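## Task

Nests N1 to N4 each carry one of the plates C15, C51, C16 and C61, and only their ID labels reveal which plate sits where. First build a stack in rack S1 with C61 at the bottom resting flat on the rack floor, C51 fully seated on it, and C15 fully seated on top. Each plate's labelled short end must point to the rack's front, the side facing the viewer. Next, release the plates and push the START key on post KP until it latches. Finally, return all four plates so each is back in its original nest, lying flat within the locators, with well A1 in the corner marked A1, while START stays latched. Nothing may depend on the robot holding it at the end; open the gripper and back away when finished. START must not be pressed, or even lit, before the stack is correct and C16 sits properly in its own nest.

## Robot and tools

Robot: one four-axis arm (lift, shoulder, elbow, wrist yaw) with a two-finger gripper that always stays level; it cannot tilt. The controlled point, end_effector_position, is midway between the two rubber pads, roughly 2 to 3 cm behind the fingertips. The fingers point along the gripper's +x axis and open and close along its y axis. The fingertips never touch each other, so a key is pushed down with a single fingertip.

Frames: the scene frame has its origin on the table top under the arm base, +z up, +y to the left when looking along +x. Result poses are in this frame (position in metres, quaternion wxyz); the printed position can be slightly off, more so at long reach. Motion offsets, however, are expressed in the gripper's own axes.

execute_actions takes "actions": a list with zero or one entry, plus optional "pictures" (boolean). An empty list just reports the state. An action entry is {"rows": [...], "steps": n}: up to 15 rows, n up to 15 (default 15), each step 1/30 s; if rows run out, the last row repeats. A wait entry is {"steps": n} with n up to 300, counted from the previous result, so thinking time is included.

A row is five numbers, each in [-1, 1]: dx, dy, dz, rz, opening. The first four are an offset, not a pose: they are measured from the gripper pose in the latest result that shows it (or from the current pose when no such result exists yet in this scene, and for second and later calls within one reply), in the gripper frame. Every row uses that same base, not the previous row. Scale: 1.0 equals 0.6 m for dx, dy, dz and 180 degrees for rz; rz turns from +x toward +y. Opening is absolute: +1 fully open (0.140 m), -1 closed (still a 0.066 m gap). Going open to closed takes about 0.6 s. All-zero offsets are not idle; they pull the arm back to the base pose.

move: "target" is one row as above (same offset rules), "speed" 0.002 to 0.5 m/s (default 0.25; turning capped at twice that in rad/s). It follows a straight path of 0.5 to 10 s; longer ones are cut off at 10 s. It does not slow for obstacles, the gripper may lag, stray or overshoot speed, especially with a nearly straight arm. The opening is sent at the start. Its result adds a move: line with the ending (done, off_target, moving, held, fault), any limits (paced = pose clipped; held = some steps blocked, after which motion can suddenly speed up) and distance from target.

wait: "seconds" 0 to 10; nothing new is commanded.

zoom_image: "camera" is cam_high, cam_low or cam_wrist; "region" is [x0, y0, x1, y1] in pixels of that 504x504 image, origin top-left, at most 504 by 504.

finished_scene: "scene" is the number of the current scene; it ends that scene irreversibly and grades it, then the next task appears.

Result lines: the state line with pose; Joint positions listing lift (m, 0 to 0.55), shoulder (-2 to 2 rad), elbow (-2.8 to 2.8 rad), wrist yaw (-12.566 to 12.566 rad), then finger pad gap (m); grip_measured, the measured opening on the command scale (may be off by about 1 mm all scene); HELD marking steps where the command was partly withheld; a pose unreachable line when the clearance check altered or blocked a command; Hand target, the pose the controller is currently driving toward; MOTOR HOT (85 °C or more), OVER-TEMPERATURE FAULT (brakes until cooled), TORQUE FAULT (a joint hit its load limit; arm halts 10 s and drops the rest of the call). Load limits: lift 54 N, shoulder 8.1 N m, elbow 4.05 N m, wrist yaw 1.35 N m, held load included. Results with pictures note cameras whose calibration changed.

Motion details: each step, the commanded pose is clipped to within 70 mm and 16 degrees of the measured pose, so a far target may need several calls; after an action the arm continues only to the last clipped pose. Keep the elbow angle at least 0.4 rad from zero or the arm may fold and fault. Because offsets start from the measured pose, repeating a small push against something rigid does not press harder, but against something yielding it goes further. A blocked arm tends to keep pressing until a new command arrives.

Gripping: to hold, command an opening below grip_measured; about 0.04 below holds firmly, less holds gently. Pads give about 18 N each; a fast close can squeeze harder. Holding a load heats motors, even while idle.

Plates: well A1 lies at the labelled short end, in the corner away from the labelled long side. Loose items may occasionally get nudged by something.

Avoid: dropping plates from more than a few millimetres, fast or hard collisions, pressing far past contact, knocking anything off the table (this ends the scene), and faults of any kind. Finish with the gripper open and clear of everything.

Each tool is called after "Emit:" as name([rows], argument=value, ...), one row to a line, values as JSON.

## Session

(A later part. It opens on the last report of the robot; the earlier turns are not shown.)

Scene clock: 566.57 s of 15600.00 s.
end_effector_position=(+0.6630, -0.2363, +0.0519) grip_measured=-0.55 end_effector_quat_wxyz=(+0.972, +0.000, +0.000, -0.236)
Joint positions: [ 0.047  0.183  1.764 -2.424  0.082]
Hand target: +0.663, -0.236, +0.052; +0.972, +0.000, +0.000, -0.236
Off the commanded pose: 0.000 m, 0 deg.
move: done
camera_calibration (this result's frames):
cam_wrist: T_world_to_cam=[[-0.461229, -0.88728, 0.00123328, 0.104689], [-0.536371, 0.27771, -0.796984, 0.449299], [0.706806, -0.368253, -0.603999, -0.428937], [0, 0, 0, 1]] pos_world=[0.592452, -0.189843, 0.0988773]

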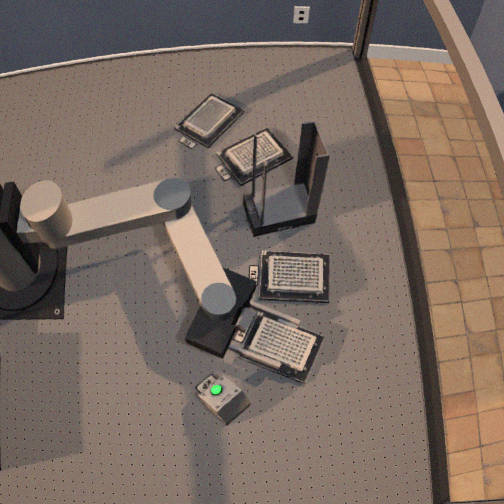

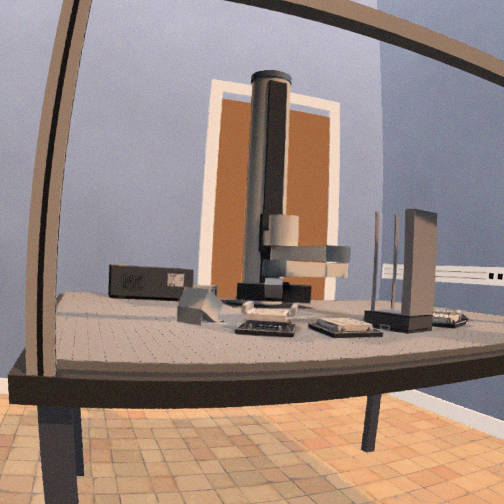

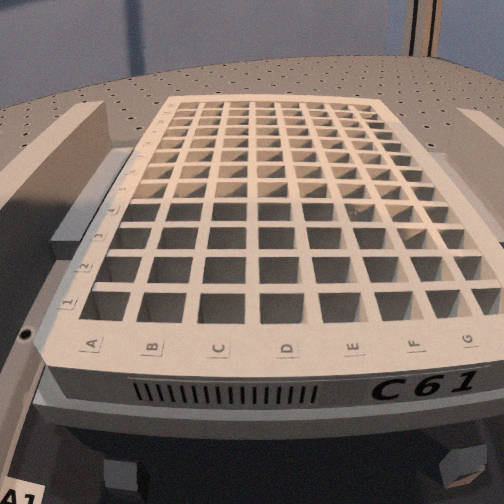

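Emit:
execute_actions([
  {"rows": [[0.0002,0.0003,-0.003,0,-0.6],[0.0002,0.0003,-0.006,0,-0.6],[0.0002,0.0003,-0.009,0,-0.6],[0.0002,0.0003,-0.012,0,-0.6],[0.0002,0.0003,-0.015,0,-0.6],[0.0002,0.0003,-0.018,0,-0.6],[0.0002,0.0003,-0.021,0,-0.6],[0.0002,0.0003,-0.023,0,-0.6],[0.0002,0.0003,-0.025,0,-0.6],[0.0002,0.0003,-0.0266,0,-0.6],[0.0002,0.0003,-0.0276,0,-0.6],[0.0002,0.0003,-0.0283,0,-0.6],[0.0002,0.0003,-0.0288,0,-0.6]], "steps": 15},
])

Emit:
execute_actions([
  {"rows": [[0,0,0,0,-0.57],[0,0,0,0,-0.55],[0,0,0,0,-0.53],[0,0,0,0,-0.5],[0,0,0,0,-0.4],[0,0,0,0,0],[0,0,0,0,0],[0,0,0,0,0],[0,0,0.005,0,0],[0,0,0.012,0,0],[0,0,0.02,0,0],[0,0,0.025,0,0]], "steps": 15},
], pictures=false)

Emit:
move(target=[-0.2,0.03,0.13,0,0], speed=0.4)

Emit:
zoom_image(camera="cam_high", region=[160,80,310,200])

Emit:
zoom_image(camera="cam_high", region=[180,240,350,430])

Emit:
zoom_image(camera="cam_low", region=[220,295,480,345])

Scene clock: 577.50 s of 15600.00 s.
end_effector_position=(+0.6632, -0.2362, +0.0346) grip_measured=-0.55 end_effector_quat_wxyz=(+0.972, +0.000, +0.000, -0.236)
Joint positions: [ 0.03   0.183  1.765 -2.424  0.082]
Hand target: +0.663, -0.236, +0.035; +0.972, +0.000, +0.000, -0.236
Off the commanded pose: 0.000 m, 0 deg.
Steps of this call (steps 1 to 90: nothing new was sent; then 7.43 s passed at rest; steps 91 to 105: all 15 steps of this action). Readings (end_effector_position):
91: (+0.6630, -0.2363, +0.0518)
92: (+0.6631, -0.2363, +0.0504)
94: (+0.6632, -0.2362, +0.0467)
98: (+0.6632, -0.2362, +0.0396)
105: the state above
camera_calibration (this result's frames):
cam_wrist: T_world_to_cam=[[-0.460975, -0.887412, 0.00123328, 0.104686], [-0.53645, 0.277557, -0.796984, 0.435582], [0.706911, -0.368052, -0.603999, -0.439504], [0, 0, 0, 1]] pos_world=[0.592616, -0.189759, 0.0815625]

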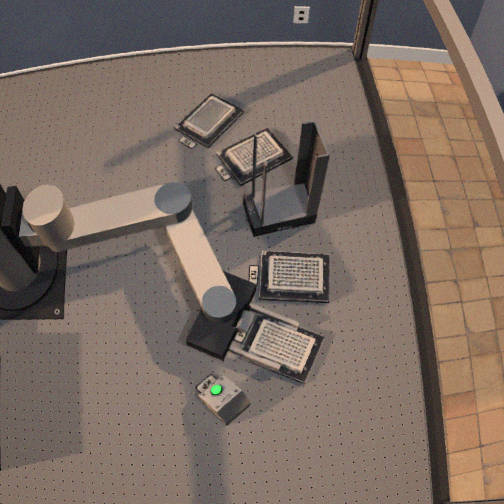

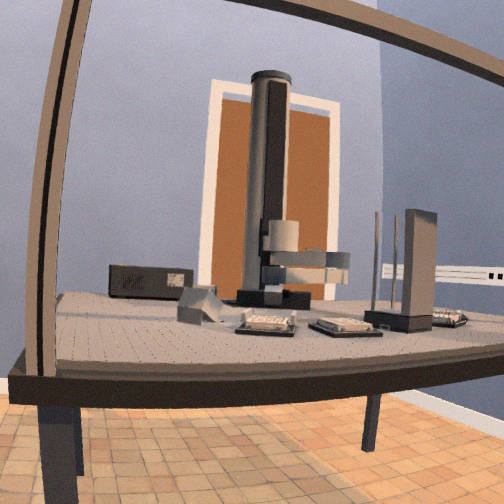

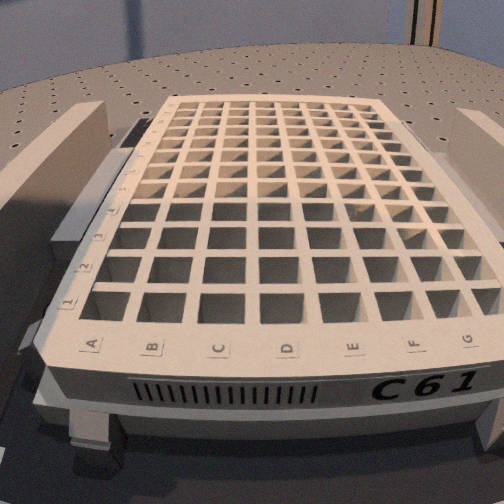

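Scene clock: 578.00 s of 15600.00 s.
end_effector_position=(+0.6632, -0.2362, +0.0498) grip_measured=+0.00 end_effector_quat_wxyz=(+0.972, +0.000, +0.000, -0.236)
Joint positions: [ 0.045  0.183  1.765 -2.424  0.103]
Hand target: +0.663, -0.236, +0.050; +0.972, +0.000, +0.000, -0.236
Off the commanded pose: 0.000 m, 0 deg.
Steps of this call (steps 1 to 15: all 15 steps of this action). Readings (end_effector_position):
1: (+0.6632, -0.2362, +0.0346)
2: (+0.6632, -0.2362, +0.0346)
4: (+0.6632, -0.2362, +0.0346)
8: (+0.6632, -0.2362, +0.0346)
15: the state above

Scene clock: 579.07 s of 15600.00 s.
end_effector_position=(+0.5648, -0.1652, +0.1277) grip_measured=+0.00 end_effector_quat_wxyz=(+0.972, +0.000, +0.000, -0.236)
Joint positions: [ 0.123  0.515  1.146 -2.138  0.103]
Hand target: +0.565, -0.165, +0.128; +0.972, +0.000, +0.000, -0.236
Off the commanded pose: 0.000 m, 0 deg.
move: done
camera_calibration (this result's frames):
cam_wrist: T_world_to_cam=[[-0.46122, -0.887285, 0.00123328, 0.122444], [-0.536373, 0.277705, -0.796984, 0.437249], [0.706809, -0.368247, -0.603999, -0.287542], [0, 0, 0, 1]] pos_world=[0.494239, -0.11867, 0.174654]

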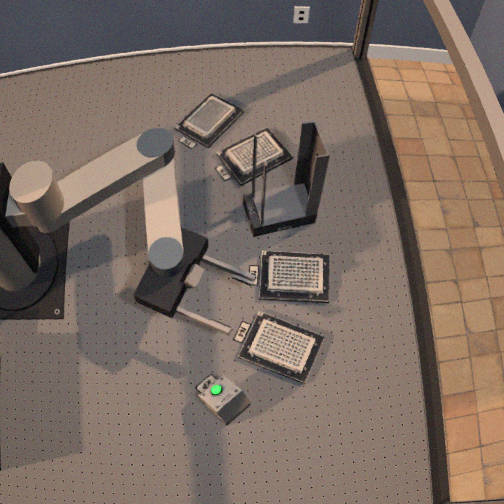

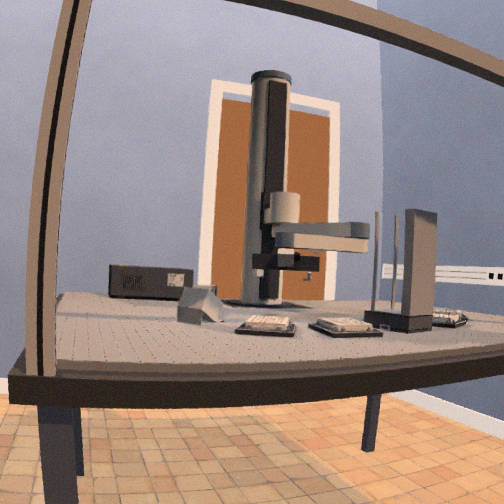

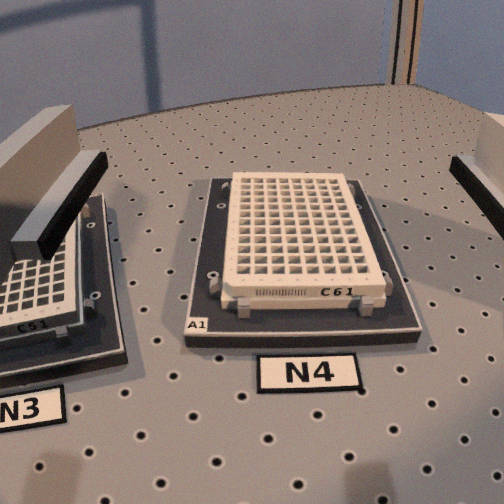

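Region (160, 80, 310, 200) of cam_high's 504x504 image, scaled by 3.360, with more detail than that image has; it fills the top 403 rows of this view, and the rest is white.

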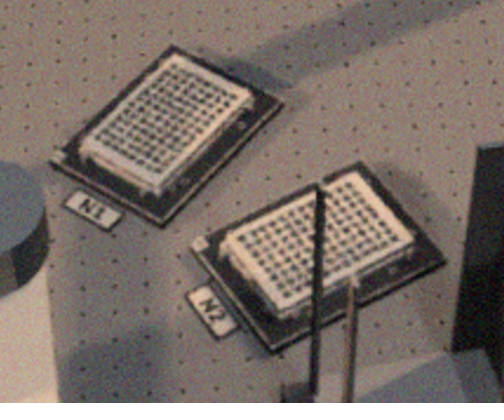

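Region (180, 240, 350, 430) of cam_high's 504x504 image, scaled by 2.653, with more detail than that image has; it fills the left 451 columns of this view, and the rest is white.

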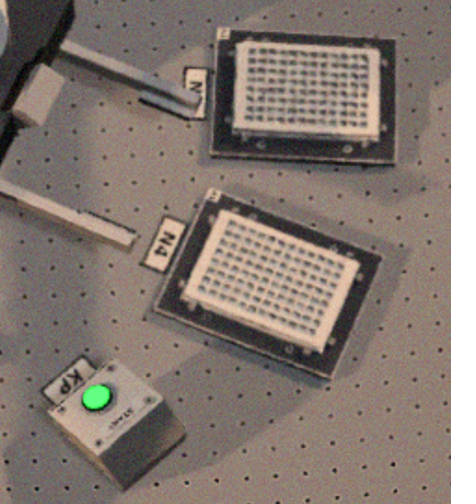

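Region (220, 295, 480, 345) of cam_low's 504x504 image, scaled by 1.938, with more detail than that image has; it fills the top 97 rows of this view, and the rest is white.

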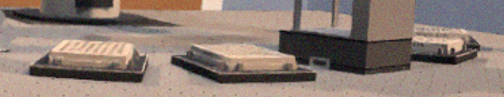

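All four plates are seated, START is still lit, and the gripper is clear.

Emit:
finished_scene(scene=2)

The scene is finished: the task was done.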